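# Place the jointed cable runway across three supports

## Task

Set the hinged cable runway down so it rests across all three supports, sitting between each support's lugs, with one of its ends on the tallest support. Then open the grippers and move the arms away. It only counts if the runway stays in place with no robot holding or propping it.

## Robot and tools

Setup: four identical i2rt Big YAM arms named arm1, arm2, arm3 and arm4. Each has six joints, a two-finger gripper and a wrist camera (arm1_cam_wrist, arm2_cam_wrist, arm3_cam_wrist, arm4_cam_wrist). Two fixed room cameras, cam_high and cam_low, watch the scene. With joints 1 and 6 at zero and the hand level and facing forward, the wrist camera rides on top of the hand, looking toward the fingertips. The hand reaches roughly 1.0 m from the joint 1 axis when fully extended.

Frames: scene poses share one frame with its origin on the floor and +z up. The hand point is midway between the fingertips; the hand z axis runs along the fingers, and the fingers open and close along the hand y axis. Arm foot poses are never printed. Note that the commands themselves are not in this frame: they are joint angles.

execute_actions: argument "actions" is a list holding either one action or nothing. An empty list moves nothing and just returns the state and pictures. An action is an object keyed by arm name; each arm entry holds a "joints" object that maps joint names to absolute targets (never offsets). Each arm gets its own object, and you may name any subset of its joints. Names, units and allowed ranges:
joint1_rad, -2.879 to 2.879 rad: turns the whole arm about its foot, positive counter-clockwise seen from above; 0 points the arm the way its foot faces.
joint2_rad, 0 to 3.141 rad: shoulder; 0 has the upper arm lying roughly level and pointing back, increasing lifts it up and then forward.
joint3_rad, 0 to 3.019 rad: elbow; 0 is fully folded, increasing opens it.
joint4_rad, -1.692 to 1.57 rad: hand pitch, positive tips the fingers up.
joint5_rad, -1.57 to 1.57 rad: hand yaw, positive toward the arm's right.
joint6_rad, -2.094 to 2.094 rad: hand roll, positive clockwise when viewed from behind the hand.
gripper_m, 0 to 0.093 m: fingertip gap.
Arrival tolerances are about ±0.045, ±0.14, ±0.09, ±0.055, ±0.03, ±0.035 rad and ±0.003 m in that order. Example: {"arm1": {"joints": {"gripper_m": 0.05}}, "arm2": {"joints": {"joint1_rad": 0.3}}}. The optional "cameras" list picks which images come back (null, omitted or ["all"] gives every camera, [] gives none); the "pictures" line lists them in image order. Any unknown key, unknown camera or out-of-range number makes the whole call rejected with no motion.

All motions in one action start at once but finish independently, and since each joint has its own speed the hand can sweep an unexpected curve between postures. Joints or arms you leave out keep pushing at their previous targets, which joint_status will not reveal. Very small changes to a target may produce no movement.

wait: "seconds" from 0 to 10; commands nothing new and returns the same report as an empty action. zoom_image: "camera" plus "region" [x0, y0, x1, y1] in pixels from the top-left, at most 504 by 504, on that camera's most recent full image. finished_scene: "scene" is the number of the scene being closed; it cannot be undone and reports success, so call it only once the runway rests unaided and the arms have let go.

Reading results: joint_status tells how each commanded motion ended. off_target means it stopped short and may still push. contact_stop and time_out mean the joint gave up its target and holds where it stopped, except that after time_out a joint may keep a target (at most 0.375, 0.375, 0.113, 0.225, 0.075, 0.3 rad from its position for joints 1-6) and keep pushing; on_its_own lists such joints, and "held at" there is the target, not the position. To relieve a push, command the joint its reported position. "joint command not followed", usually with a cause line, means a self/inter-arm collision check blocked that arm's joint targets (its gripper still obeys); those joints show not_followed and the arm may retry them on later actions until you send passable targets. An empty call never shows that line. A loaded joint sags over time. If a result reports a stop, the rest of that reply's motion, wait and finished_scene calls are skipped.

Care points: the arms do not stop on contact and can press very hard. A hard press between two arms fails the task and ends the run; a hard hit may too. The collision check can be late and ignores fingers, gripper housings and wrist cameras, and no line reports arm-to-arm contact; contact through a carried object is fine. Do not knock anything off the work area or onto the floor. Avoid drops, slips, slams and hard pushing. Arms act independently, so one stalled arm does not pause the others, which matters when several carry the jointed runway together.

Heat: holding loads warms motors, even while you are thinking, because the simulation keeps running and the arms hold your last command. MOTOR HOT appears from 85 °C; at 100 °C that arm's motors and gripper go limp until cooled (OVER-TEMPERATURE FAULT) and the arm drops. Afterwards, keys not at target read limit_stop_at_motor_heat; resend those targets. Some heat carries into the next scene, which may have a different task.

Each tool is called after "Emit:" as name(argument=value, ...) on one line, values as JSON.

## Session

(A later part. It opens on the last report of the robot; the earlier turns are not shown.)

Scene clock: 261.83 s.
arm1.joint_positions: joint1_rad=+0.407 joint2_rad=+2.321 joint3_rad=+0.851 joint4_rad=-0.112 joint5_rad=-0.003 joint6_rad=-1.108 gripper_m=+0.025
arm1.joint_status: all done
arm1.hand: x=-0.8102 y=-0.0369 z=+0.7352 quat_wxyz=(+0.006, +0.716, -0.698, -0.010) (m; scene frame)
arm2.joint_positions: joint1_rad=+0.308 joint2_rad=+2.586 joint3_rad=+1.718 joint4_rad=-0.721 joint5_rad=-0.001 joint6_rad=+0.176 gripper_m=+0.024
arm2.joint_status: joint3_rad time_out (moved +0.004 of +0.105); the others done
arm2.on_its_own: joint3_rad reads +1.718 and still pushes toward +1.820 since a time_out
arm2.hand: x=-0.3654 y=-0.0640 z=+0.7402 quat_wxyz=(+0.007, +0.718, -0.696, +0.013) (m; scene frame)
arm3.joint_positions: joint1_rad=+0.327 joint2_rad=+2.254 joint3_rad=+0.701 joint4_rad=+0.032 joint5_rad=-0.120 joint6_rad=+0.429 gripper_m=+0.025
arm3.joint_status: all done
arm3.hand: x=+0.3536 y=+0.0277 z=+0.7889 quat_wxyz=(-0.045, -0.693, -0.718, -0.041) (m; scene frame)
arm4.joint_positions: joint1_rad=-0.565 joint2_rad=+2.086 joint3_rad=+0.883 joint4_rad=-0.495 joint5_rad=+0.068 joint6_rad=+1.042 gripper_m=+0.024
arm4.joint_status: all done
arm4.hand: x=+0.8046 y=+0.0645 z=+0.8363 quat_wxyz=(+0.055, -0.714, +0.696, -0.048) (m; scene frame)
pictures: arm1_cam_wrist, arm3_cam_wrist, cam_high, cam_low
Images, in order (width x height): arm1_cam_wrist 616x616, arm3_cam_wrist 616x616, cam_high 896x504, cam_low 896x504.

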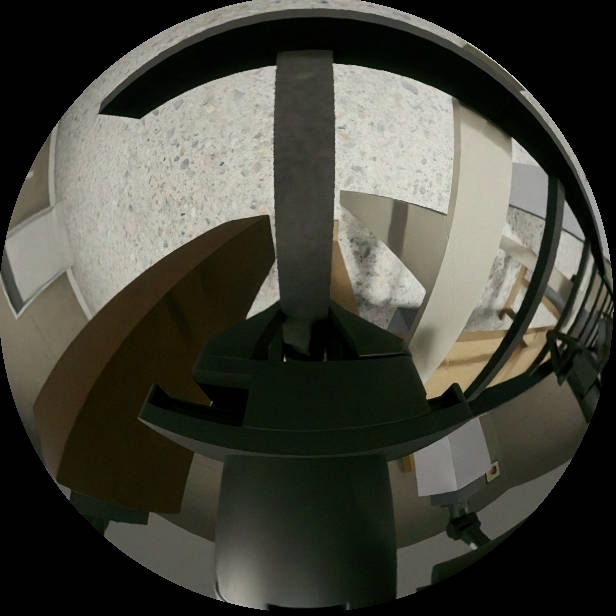

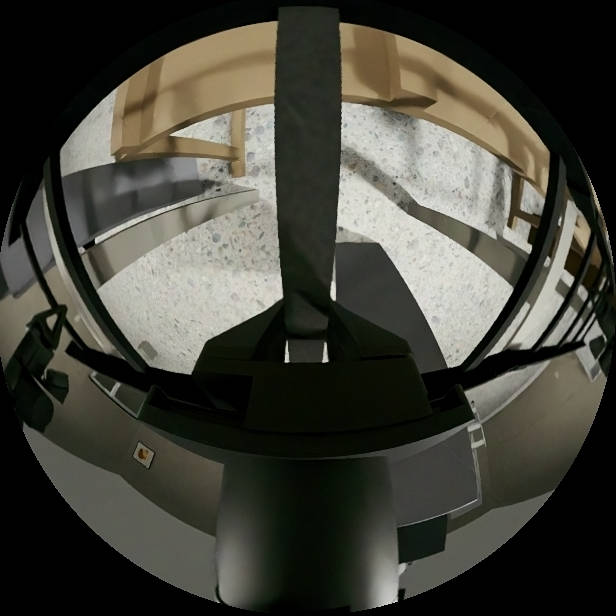

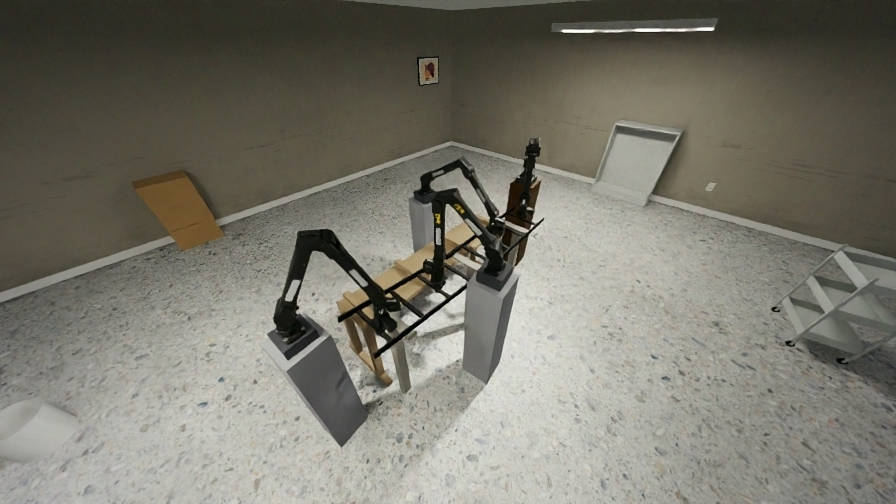

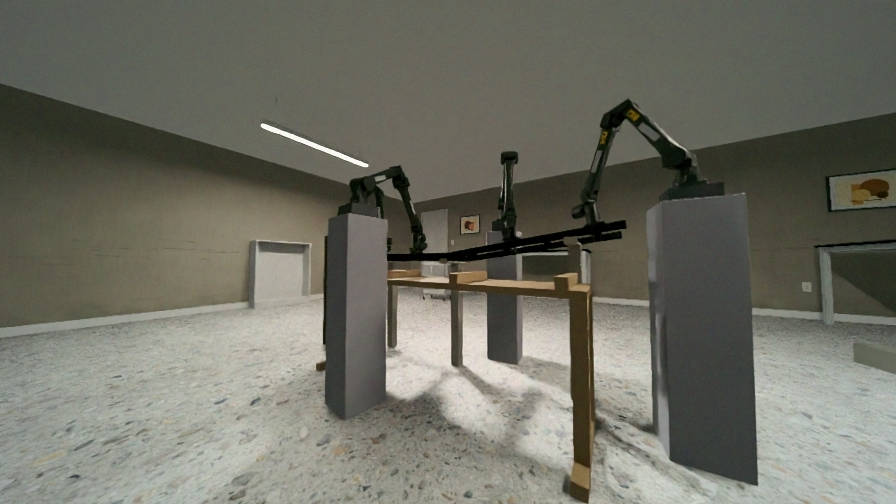

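Emit:
execute_actions(actions=[{"arm1":{"joints":{"joint2_rad":2.37,"joint3_rad":0.91,"joint4_rad":-0.07}},"arm2":{"joints":{"joint2_rad":2.555,"joint3_rad":1.805,"joint4_rad":-0.69}},"arm3":{"joints":{"joint2_rad":2.21,"joint3_rad":0.73,"joint4_rad":0.07}},"arm4":{"joints":{"joint2_rad":2.12,"joint3_rad":0.93,"joint4_rad":-0.445}}}])

Emit:
zoom_image(camera="cam_low", region=[380,220,510,280])

Emit:
zoom_image(camera="arm2_cam_wrist", region=[480,80,616,400])

Scene clock: 268.37 s.
arm1.joint_positions: joint1_rad=+0.407 joint2_rad=+2.323 joint3_rad=+0.852 joint4_rad=-0.111 joint5_rad=-0.003 joint6_rad=-1.108 gripper_m=+0.025
arm1.joint_status: all done
arm1.hand: x=-0.8103 y=-0.0369 z=+0.7346 quat_wxyz=(+0.006, +0.715, -0.699, -0.010) (m; scene frame)
arm2.joint_positions: joint1_rad=+0.308 joint2_rad=+2.587 joint3_rad=+1.718 joint4_rad=-0.721 joint5_rad=-0.001 joint6_rad=+0.176 gripper_m=+0.024
arm2.joint_status: all done
arm2.hand: x=-0.3653 y=-0.0646 z=+0.7393 quat_wxyz=(+0.008, +0.718, -0.696, +0.013) (m; scene frame)
arm3.joint_positions: joint1_rad=+0.327 joint2_rad=+2.255 joint3_rad=+0.701 joint4_rad=+0.034 joint5_rad=-0.120 joint6_rad=+0.429 gripper_m=+0.025
arm3.joint_status: all done
arm3.hand: x=+0.3538 y=+0.0274 z=+0.7887 quat_wxyz=(-0.046, -0.693, -0.718, -0.040) (m; scene frame)
arm4.joint_positions: joint1_rad=-0.565 joint2_rad=+2.086 joint3_rad=+0.883 joint4_rad=-0.495 joint5_rad=+0.068 joint6_rad=+1.042 gripper_m=+0.024
arm4.joint_status: all done
arm4.hand: x=+0.8046 y=+0.0645 z=+0.8363 quat_wxyz=(+0.055, -0.714, +0.696, -0.048) (m; scene frame)
pictures: arm1_cam_wrist, arm2_cam_wrist, arm3_cam_wrist, arm4_cam_wrist, cam_high, cam_low
Images, in order (width x height): arm1_cam_wrist 616x616, arm2_cam_wrist 616x616, arm3_cam_wrist 616x616, arm4_cam_wrist 616x616, cam_high 896x504, cam_low 896x504.

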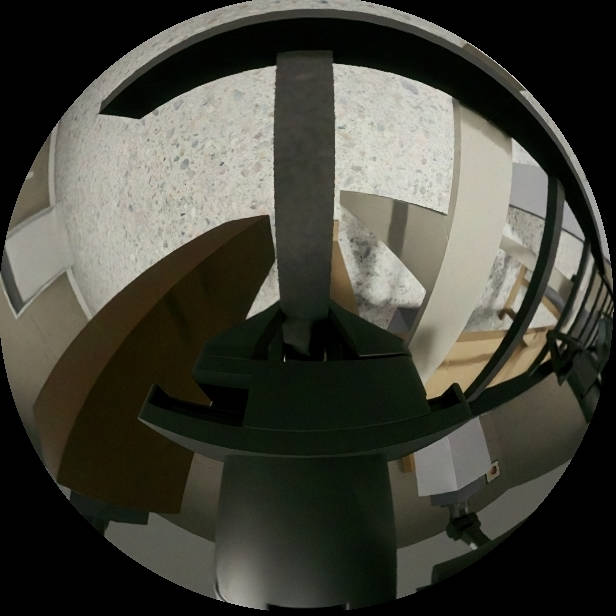

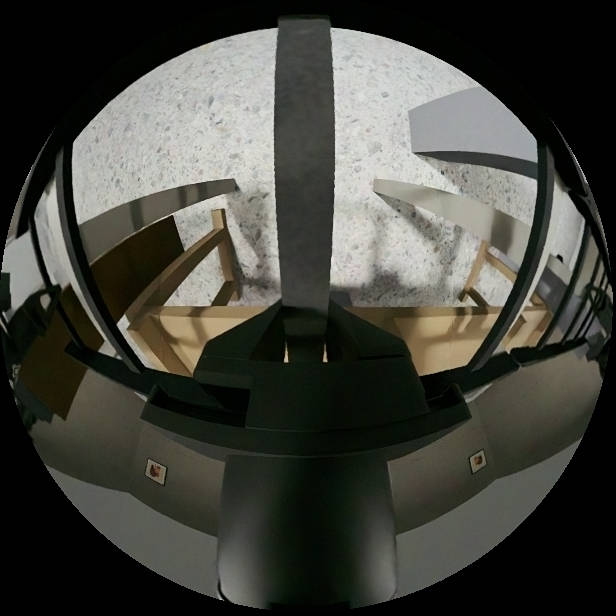

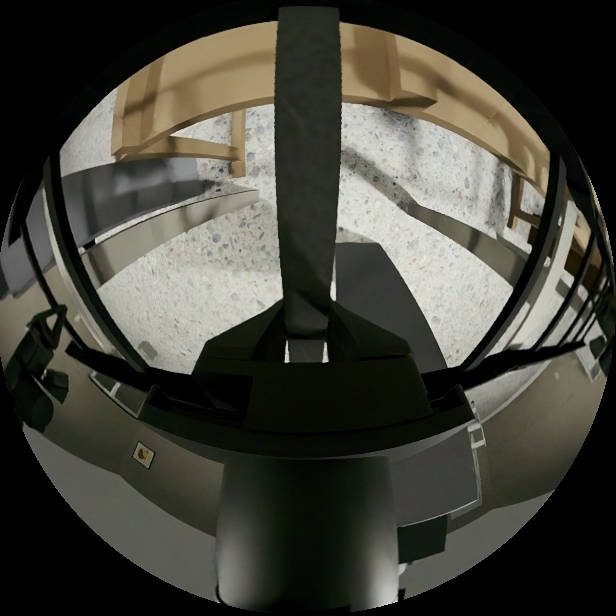

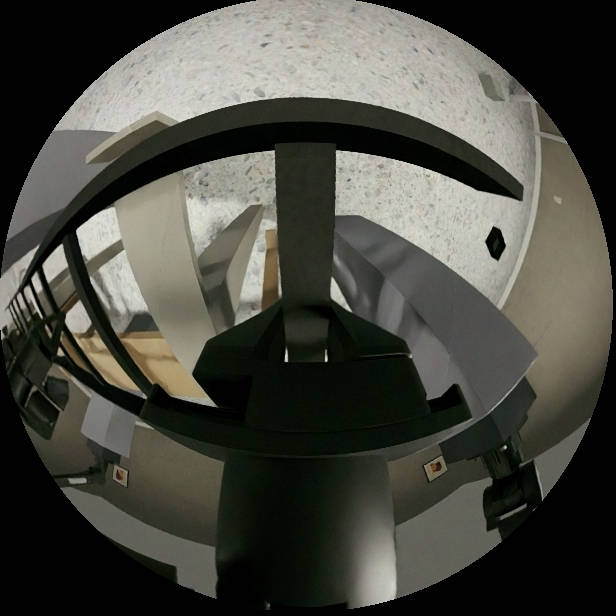

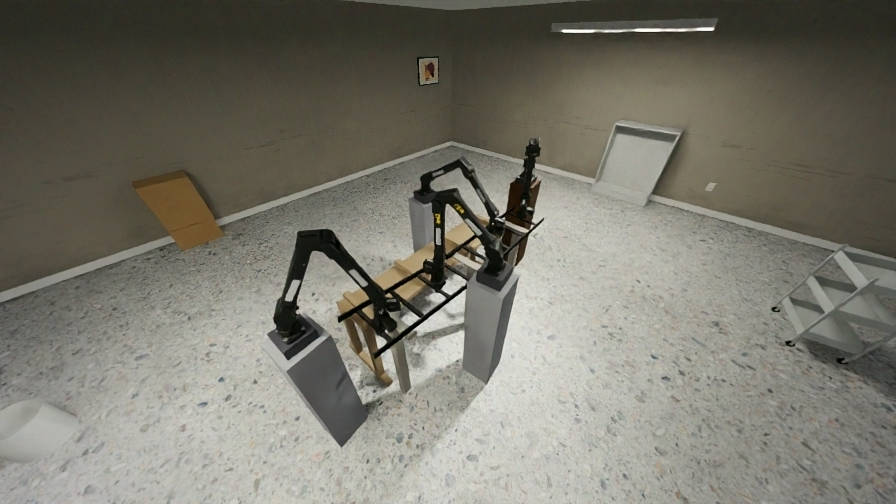

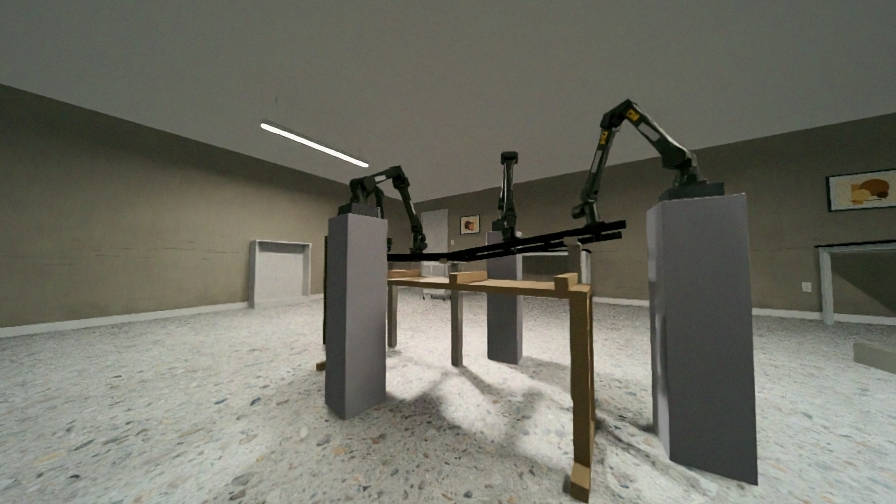

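Region (380, 220, 510, 280) of cam_low's 896x504 image, scaled by 3.877, with more detail than that image has; it fills the top 233 rows of this view, and the rest is white.

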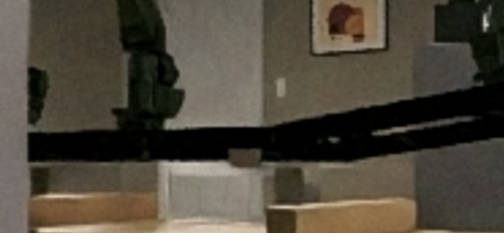

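Region (480, 80, 616, 400) of arm2_cam_wrist's 616x616 image, scaled by 1.575, with more detail than that image has; it fills the left 214 columns of this view, and the rest is white.

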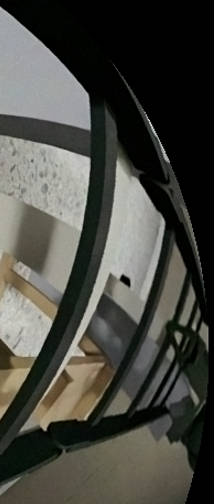

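Emit:
zoom_image(camera="cam_low", region=[425,245,475,275])

Emit:
zoom_image(camera="cam_low", region=[545,220,625,268])

Emit:
zoom_image(camera="arm1_cam_wrist", region=[420,20,560,180])

Emit:
zoom_image(camera="arm3_cam_wrist", region=[540,160,610,260])

Emit:
zoom_image(camera="arm3_cam_wrist", region=[20,130,100,240])

Region (425, 245, 475, 275) of cam_low's 896x504 image, scaled by 10.080, with more detail than that image has; it fills the top 302 rows of this view, and the rest is white.

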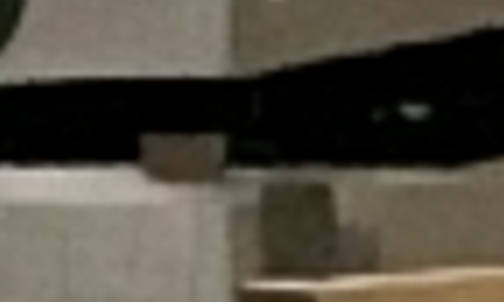

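Region (545, 220, 625, 268) of cam_low's 896x504 image, scaled by 6.300, with more detail than that image has; it fills the top 302 rows of this view, and the rest is white.

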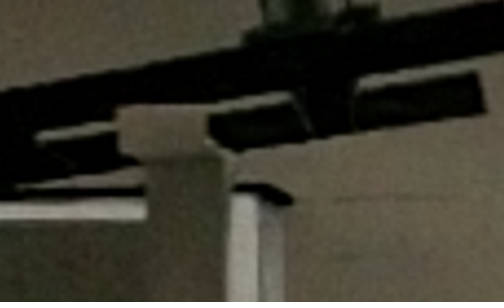

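Region (420, 20, 560, 180) of arm1_cam_wrist's 616x616 image, scaled by 3.150, with more detail than that image has; it fills the left 441 columns of this view, and the rest is white.

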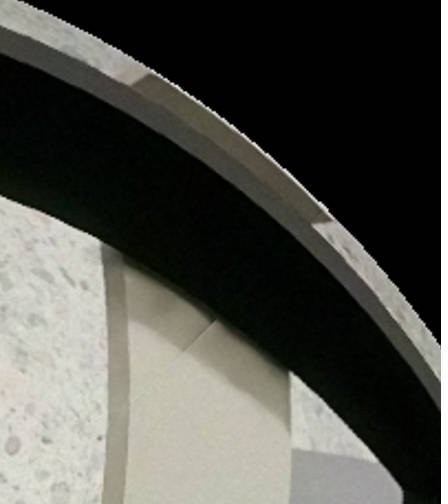

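Region (540, 160, 610, 260) of arm3_cam_wrist's 616x616 image, scaled by 5.040, with more detail than that image has; it fills the left 353 columns of this view, and the rest is white.

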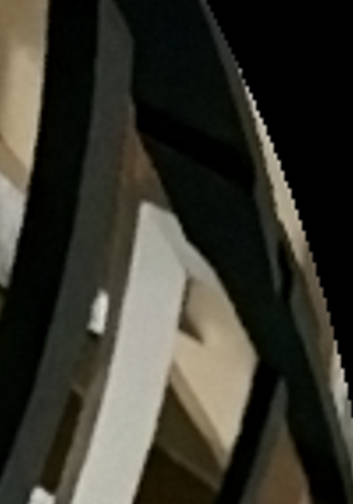

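Region (20, 130, 100, 240) of arm3_cam_wrist's 616x616 image, scaled by 4.582, with more detail than that image has; it fills the left 367 columns of this view, and the rest is white.

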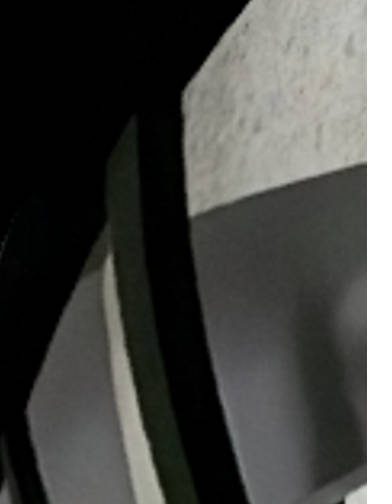

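Emit:
execute_actions(actions=[{"arm1":{"joints":{"joint1_rad":0.407,"joint2_rad":2.33,"joint3_rad":0.852,"joint4_rad":-0.111,"joint5_rad":-0.003,"joint6_rad":-1.108}},"arm2":{"joints":{"joint1_rad":0.308,"joint2_rad":2.61,"joint3_rad":1.73,"joint4_rad":-0.7,"joint6_rad":0.176}},"arm3":{"joints":{"joint1_rad":0.327,"joint2_rad":2.28,"joint3_rad":0.701,"joint4_rad":0.045,"joint5_rad":-0.12,"joint6_rad":0.429}},"arm4":{"joints":{"joint1_rad":-0.565,"joint2_rad":2.11,"joint3_rad":0.883,"joint4_rad":-0.48,"joint5_rad":0.068,"joint6_rad":1.042}}}], cameras=["cam_low","arm4_cam_wrist"])

Emit:
zoom_image(camera="cam_low", region=[545,220,625,268])

Emit:
zoom_image(camera="cam_low", region=[385,245,475,275])

Scene clock: 284.03 s.
arm1.joint_positions: joint1_rad=+0.409 joint2_rad=+2.323 joint3_rad=+0.851 joint4_rad=-0.113 joint5_rad=-0.001 joint6_rad=-1.104 gripper_m=+0.025
arm1.joint_status: all done
arm1.hand: x=-0.8112 y=-0.0369 z=+0.7346 quat_wxyz=(+0.008, +0.715, -0.699, -0.009) (m; scene frame)
arm2.joint_positions: joint1_rad=+0.308 joint2_rad=+2.590 joint3_rad=+1.718 joint4_rad=-0.721 joint5_rad=-0.001 joint6_rad=+0.176 gripper_m=+0.024
arm2.joint_status: all done
arm2.hand: x=-0.3650 y=-0.0661 z=+0.7374 quat_wxyz=(+0.009, +0.718, -0.696, +0.015) (m; scene frame)
arm3.joint_positions: joint1_rad=+0.327 joint2_rad=+2.258 joint3_rad=+0.700 joint4_rad=+0.034 joint5_rad=-0.121 joint6_rad=+0.429 gripper_m=+0.025
arm3.joint_status: all done
arm3.hand: x=+0.3531 y=+0.0293 z=+0.7876 quat_wxyz=(-0.044, -0.693, -0.718, -0.041) (m; scene frame)
arm4.joint_positions: joint1_rad=-0.565 joint2_rad=+2.085 joint3_rad=+0.882 joint4_rad=-0.498 joint5_rad=+0.068 joint6_rad=+1.041 gripper_m=+0.024
arm4.joint_status: all done
arm4.hand: x=+0.8057 y=+0.0639 z=+0.8366 quat_wxyz=(+0.056, -0.714, +0.696, -0.049) (m; scene frame)
pictures: arm4_cam_wrist, cam_low
Images, in order (width x height): arm4_cam_wrist 616x616, cam_low 896x504.

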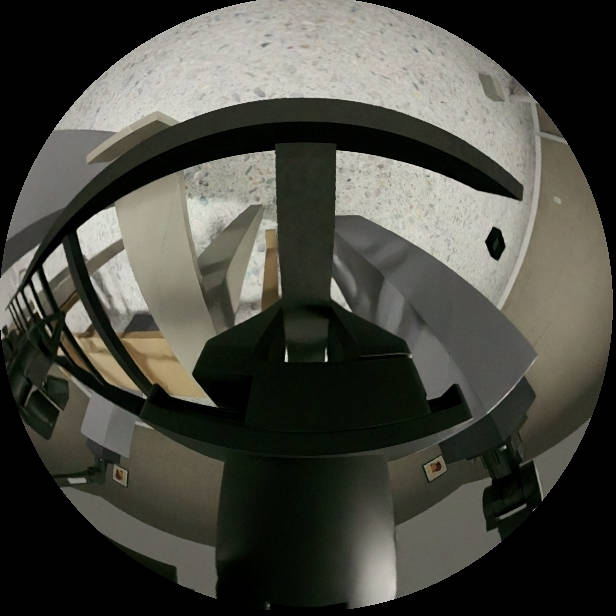

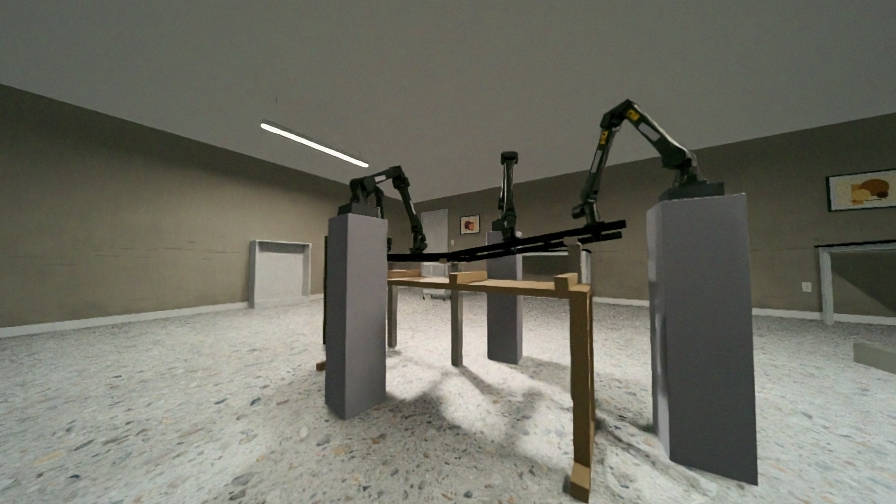

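Region (545, 220, 625, 268) of cam_low's 896x504 image, scaled by 6.300, with more detail than that image has; it fills the top 302 rows of this view, and the rest is white.

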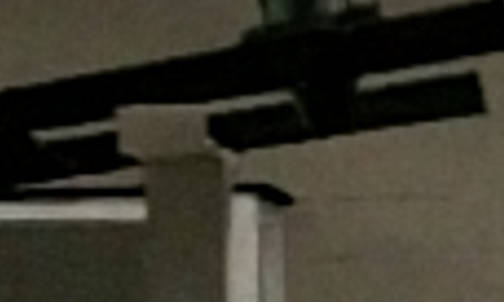

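Region (385, 245, 475, 275) of cam_low's 896x504 image, scaled by 5.600, with more detail than that image has.

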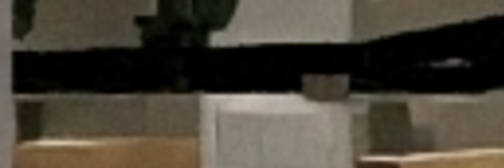

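Seated, it seems. Release.

Emit:
execute_actions(actions=[{"arm1":{"joints":{"gripper_m":0.09,"joint2_rad":2.323}},"arm2":{"joints":{"gripper_m":0.09,"joint2_rad":2.59,"joint4_rad":-0.721}},"arm3":{"joints":{"gripper_m":0.09,"joint2_rad":2.258,"joint4_rad":0.034}},"arm4":{"joints":{"gripper_m":0.09,"joint2_rad":2.085,"joint4_rad":-0.498}}}], cameras=["arm1_cam_wrist","arm2_cam_wrist","arm3_cam_wrist","arm4_cam_wrist","cam_low"])

Scene clock: 287.33 s.
arm1.joint_positions: joint1_rad=+0.409 joint2_rad=+2.323 joint3_rad=+0.851 joint4_rad=-0.113 joint5_rad=-0.001 joint6_rad=-1.104 gripper_m=+0.090
arm1.joint_status: all done
arm1.hand: x=-0.8112 y=-0.0369 z=+0.7346 quat_wxyz=(+0.008, +0.715, -0.699, -0.009) (m; scene frame)
arm2.joint_positions: joint1_rad=+0.308 joint2_rad=+2.590 joint3_rad=+1.718 joint4_rad=-0.722 joint5_rad=-0.001 joint6_rad=+0.176 gripper_m=+0.090
arm2.joint_status: all done
arm2.hand: x=-0.3649 y=-0.0665 z=+0.7374 quat_wxyz=(+0.009, +0.718, -0.696, +0.016) (m; scene frame)
arm3.joint_positions: joint1_rad=+0.327 joint2_rad=+2.258 joint3_rad=+0.700 joint4_rad=+0.034 joint5_rad=-0.121 joint6_rad=+0.429 gripper_m=+0.090
arm3.joint_status: all done
arm3.hand: x=+0.3531 y=+0.0293 z=+0.7876 quat_wxyz=(-0.044, -0.693, -0.718, -0.041) (m; scene frame)
arm4.joint_positions: joint1_rad=-0.565 joint2_rad=+2.084 joint3_rad=+0.882 joint4_rad=-0.499 joint5_rad=+0.068 joint6_rad=+1.041 gripper_m=+0.090
arm4.joint_status: all done
arm4.hand: x=+0.8055 y=+0.0640 z=+0.8372 quat_wxyz=(+0.056, -0.714, +0.696, -0.049) (m; scene frame)
pictures: arm1_cam_wrist, arm2_cam_wrist, arm3_cam_wrist, arm4_cam_wrist, cam_low
Images, in order (width x height): arm1_cam_wrist 616x616, arm2_cam_wrist 616x616, arm3_cam_wrist 616x616, arm4_cam_wrist 616x616, cam_low 896x504.

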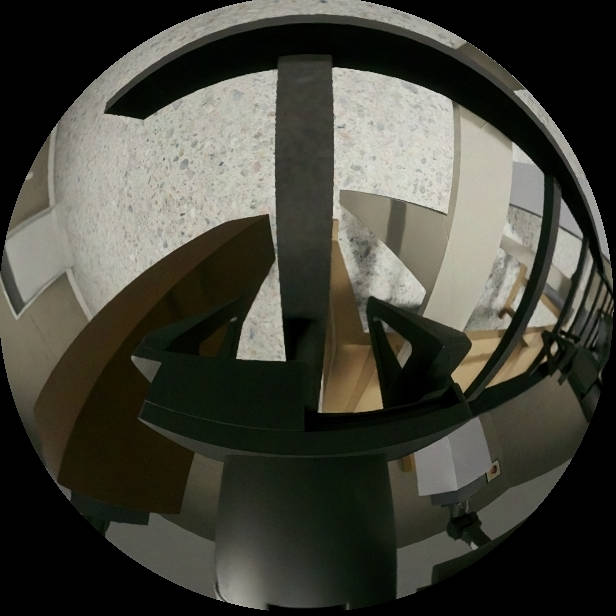

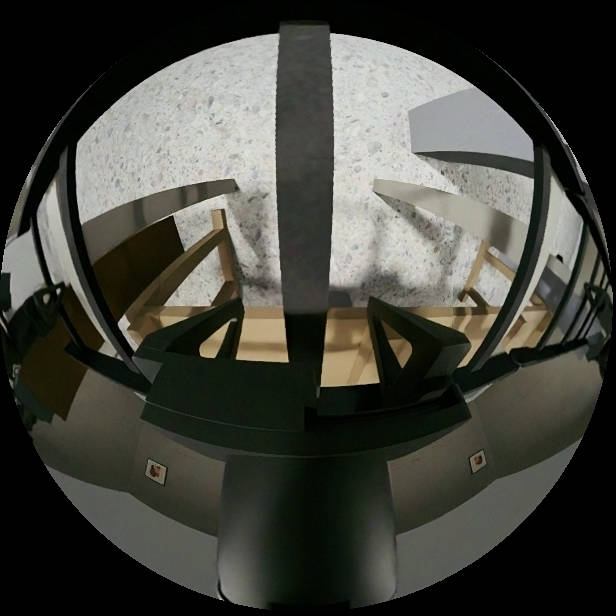

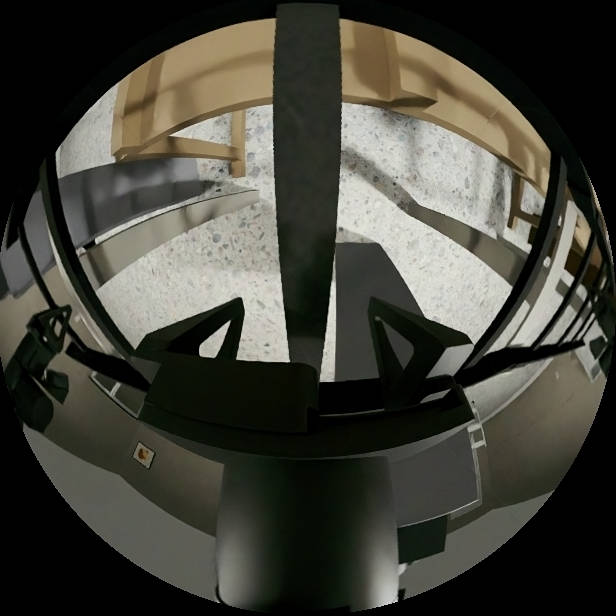

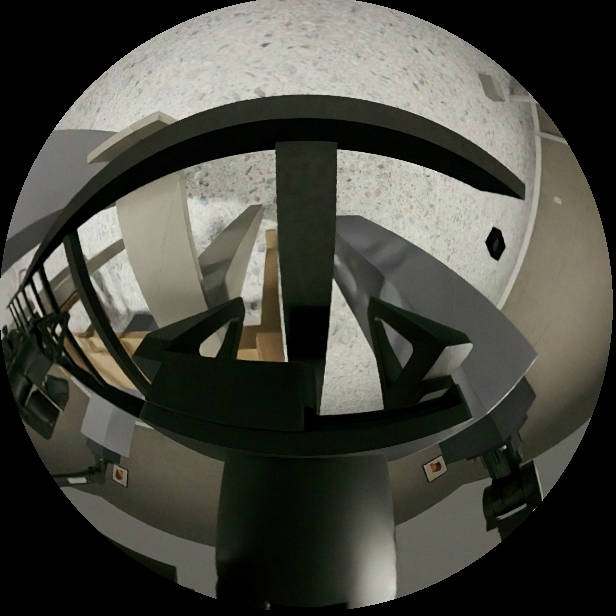

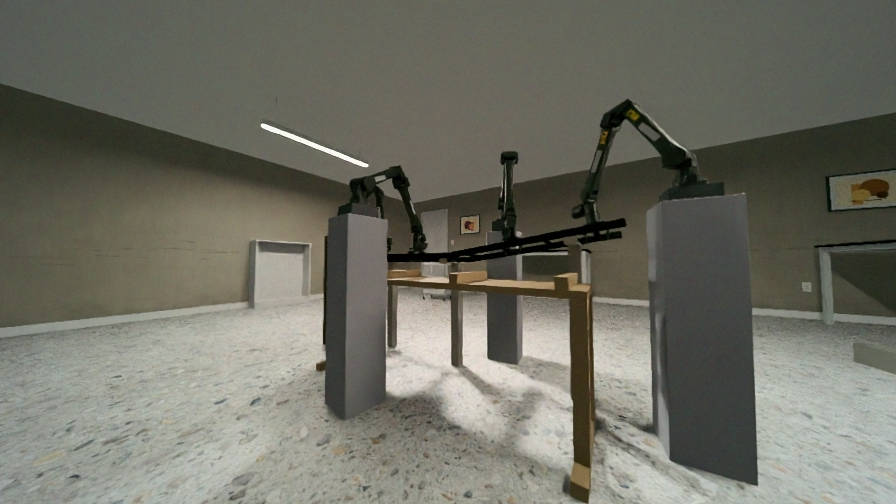

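Emit:
execute_actions(actions=[])

Emit:
execute_actions(actions=[{"arm1":{"joints":{"joint2_rad":2.19,"joint3_rad":0.805,"joint4_rad":-0.195}},"arm2":{"joints":{"joint2_rad":2.50,"joint3_rad":1.68,"joint4_rad":-0.77}},"arm3":{"joints":{"joint2_rad":2.11,"joint3_rad":0.66,"joint4_rad":-0.075}},"arm4":{"joints":{"joint2_rad":1.96,"joint3_rad":0.868,"joint4_rad":-0.61}}}])

Scene clock: 296.13 s.
arm1.joint_positions: joint1_rad=+0.409 joint2_rad=+2.323 joint3_rad=+0.851 joint4_rad=-0.113 joint5_rad=-0.001 joint6_rad=-1.104 gripper_m=+0.090
arm1.joint_status: all done
arm1.hand: x=-0.8112 y=-0.0369 z=+0.7346 quat_wxyz=(+0.008, +0.715, -0.699, -0.009) (m; scene frame)
arm2.joint_positions: joint1_rad=+0.308 joint2_rad=+2.590 joint3_rad=+1.718 joint4_rad=-0.722 joint5_rad=-0.001 joint6_rad=+0.176 gripper_m=+0.090
arm2.joint_status: all done
arm2.hand: x=-0.3649 y=-0.0665 z=+0.7374 quat_wxyz=(+0.009, +0.718, -0.696, +0.016) (m; scene frame)
arm3.joint_positions: joint1_rad=+0.327 joint2_rad=+2.258 joint3_rad=+0.700 joint4_rad=+0.034 joint5_rad=-0.121 joint6_rad=+0.429 gripper_m=+0.090
arm3.joint_status: all done
arm3.hand: x=+0.3531 y=+0.0293 z=+0.7876 quat_wxyz=(-0.044, -0.693, -0.718, -0.041) (m; scene frame)
arm4.joint_positions: joint1_rad=-0.565 joint2_rad=+2.084 joint3_rad=+0.882 joint4_rad=-0.499 joint5_rad=+0.068 joint6_rad=+1.041 gripper_m=+0.090
arm4.joint_status: all done
arm4.hand: x=+0.8055 y=+0.0640 z=+0.8372 quat_wxyz=(+0.056, -0.714, +0.696, -0.049) (m; scene frame)
pictures: arm1_cam_wrist, arm2_cam_wrist, arm3_cam_wrist, arm4_cam_wrist, cam_high, cam_low
Images, in order (width x height): arm1_cam_wrist 616x616, arm2_cam_wrist 616x616, arm3_cam_wrist 616x616, arm4_cam_wrist 616x616, cam_high 896x504, cam_low 896x504.

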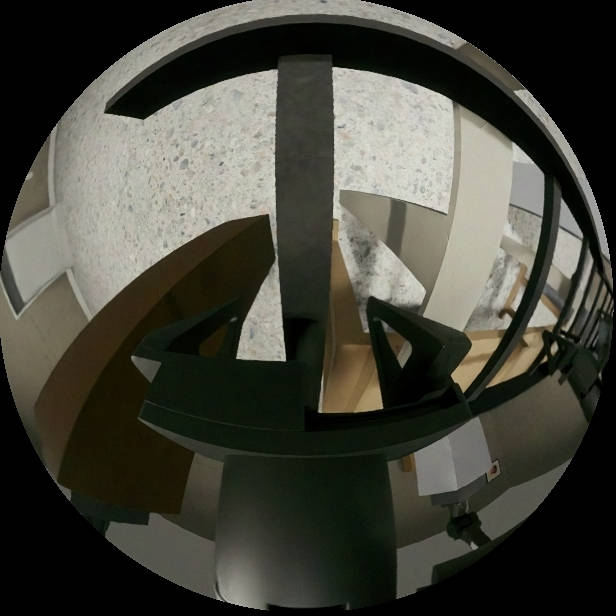

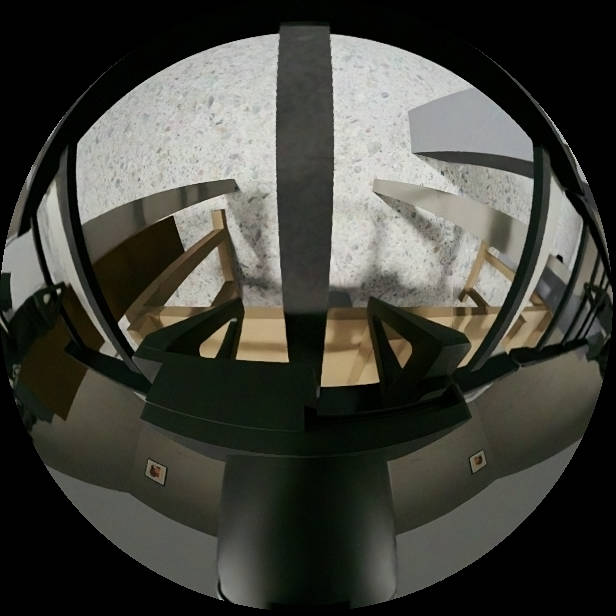

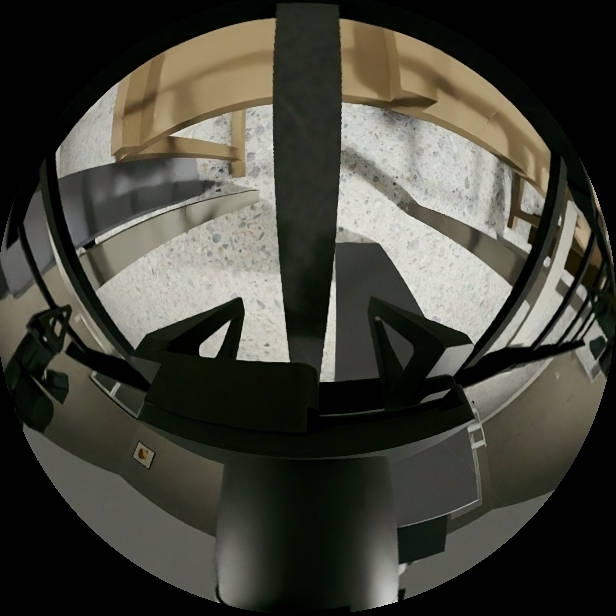

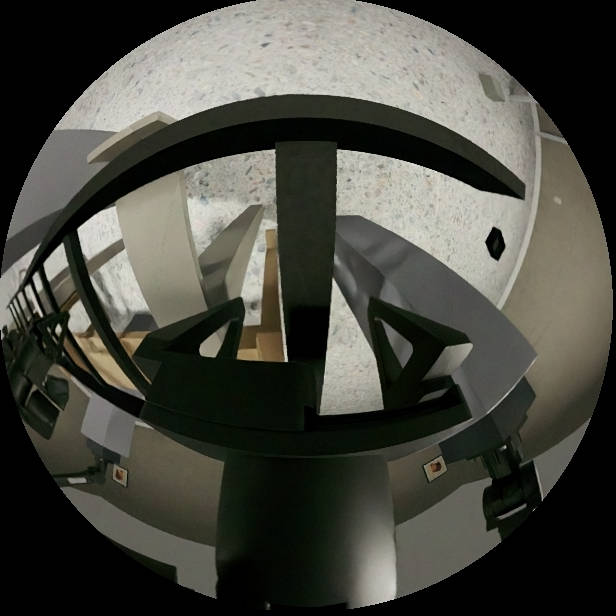

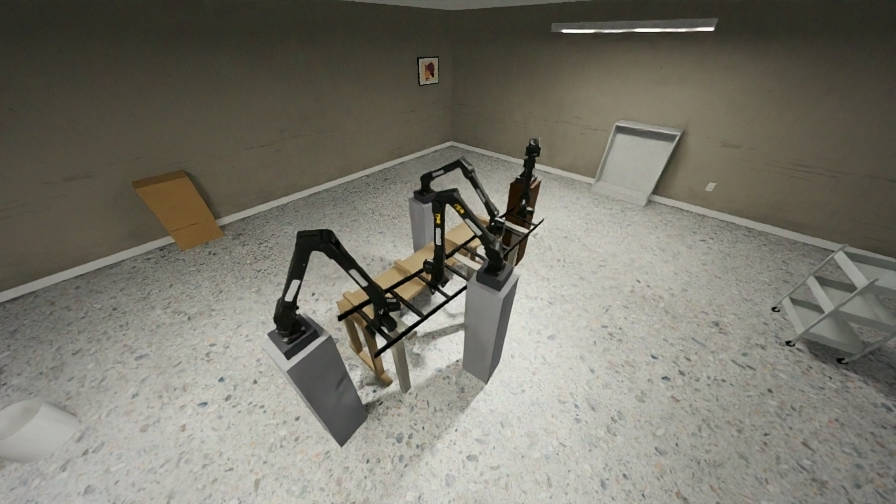

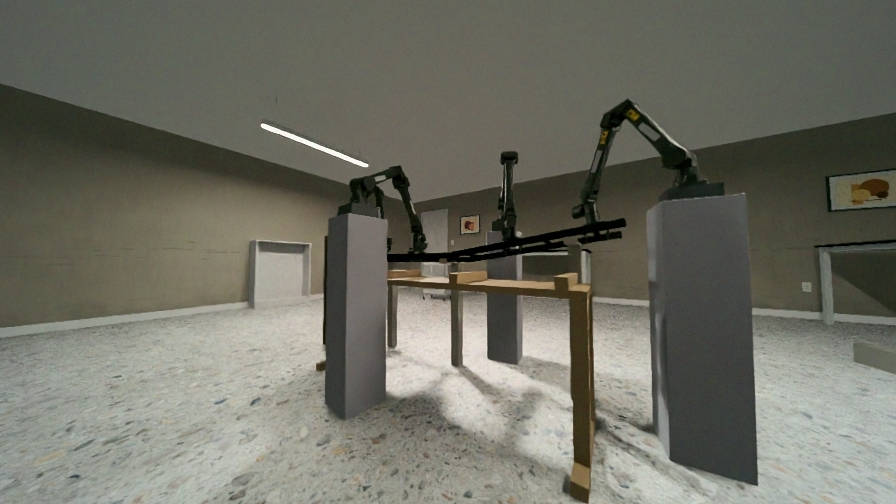

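Scene clock: 297.07 s.
arm1.joint_positions: joint1_rad=+0.409 joint2_rad=+2.194 joint3_rad=+0.802 joint4_rad=-0.187 joint5_rad=-0.001 joint6_rad=-1.104 gripper_m=+0.090
arm1.joint_status: all done
arm1.hand: x=-0.8112 y=-0.0375 z=+0.7765 quat_wxyz=(+0.005, +0.715, -0.699, -0.008) (m; scene frame)
arm2.joint_positions: joint1_rad=+0.308 joint2_rad=+2.510 joint3_rad=+1.678 joint4_rad=-0.760 joint5_rad=-0.001 joint6_rad=+0.176 gripper_m=+0.090
arm2.joint_status: all done
arm2.hand: x=-0.3651 y=-0.0663 z=+0.7756 quat_wxyz=(+0.009, +0.718, -0.696, +0.015) (m; scene frame)
arm3.joint_positions: joint1_rad=+0.327 joint2_rad=+2.105 joint3_rad=+0.657 joint4_rad=-0.064 joint5_rad=-0.121 joint6_rad=+0.429 gripper_m=+0.090
arm3.joint_status: all done
arm3.hand: x=+0.3551 y=+0.0266 z=+0.8323 quat_wxyz=(-0.050, -0.693, -0.718, -0.039) (m; scene frame)
arm4.joint_positions: joint1_rad=-0.565 joint2_rad=+1.945 joint3_rad=+0.866 joint4_rad=-0.596 joint5_rad=+0.068 joint6_rad=+1.041 gripper_m=+0.090
arm4.joint_status: all done
arm4.hand: x=+0.8005 y=+0.0660 z=+0.8871 quat_wxyz=(+0.052, -0.715, +0.696, -0.036) (m; scene frame)
pictures: arm1_cam_wrist, arm2_cam_wrist, arm3_cam_wrist, arm4_cam_wrist, cam_high, cam_low
Images, in order (width x height): arm1_cam_wrist 616x616, arm2_cam_wrist 616x616, arm3_cam_wrist 616x616, arm4_cam_wrist 616x616, cam_high 896x504, cam_low 896x504.

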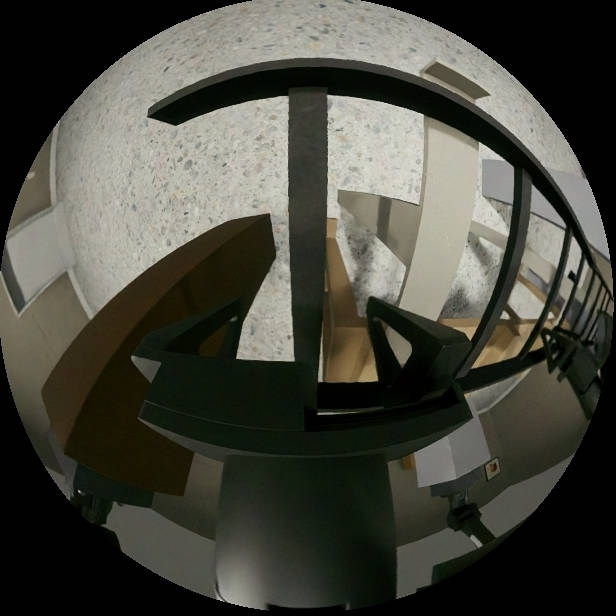

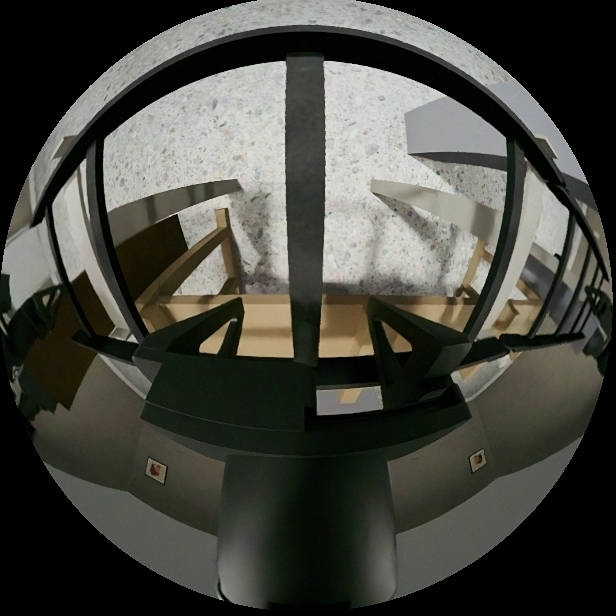

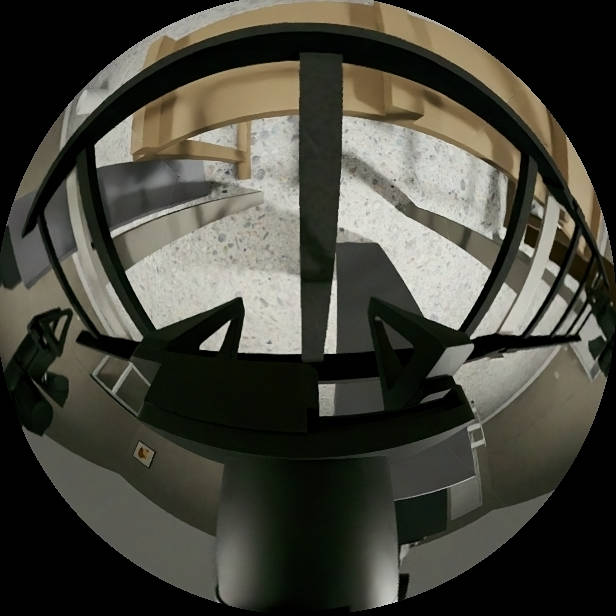

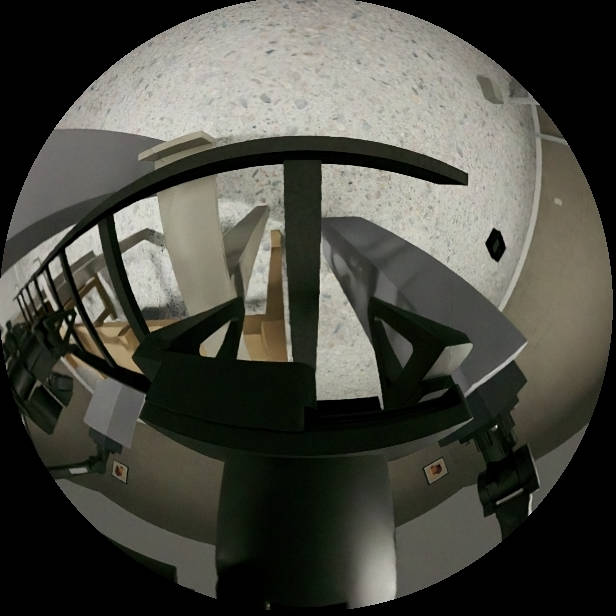

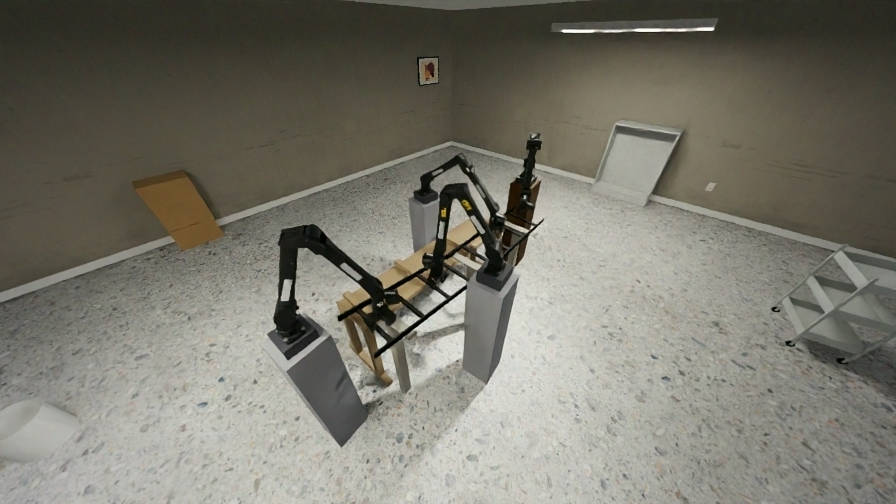

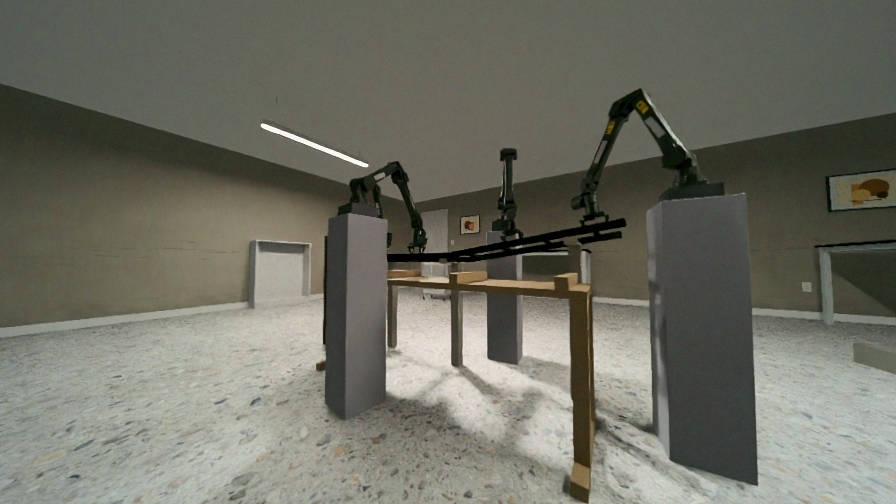

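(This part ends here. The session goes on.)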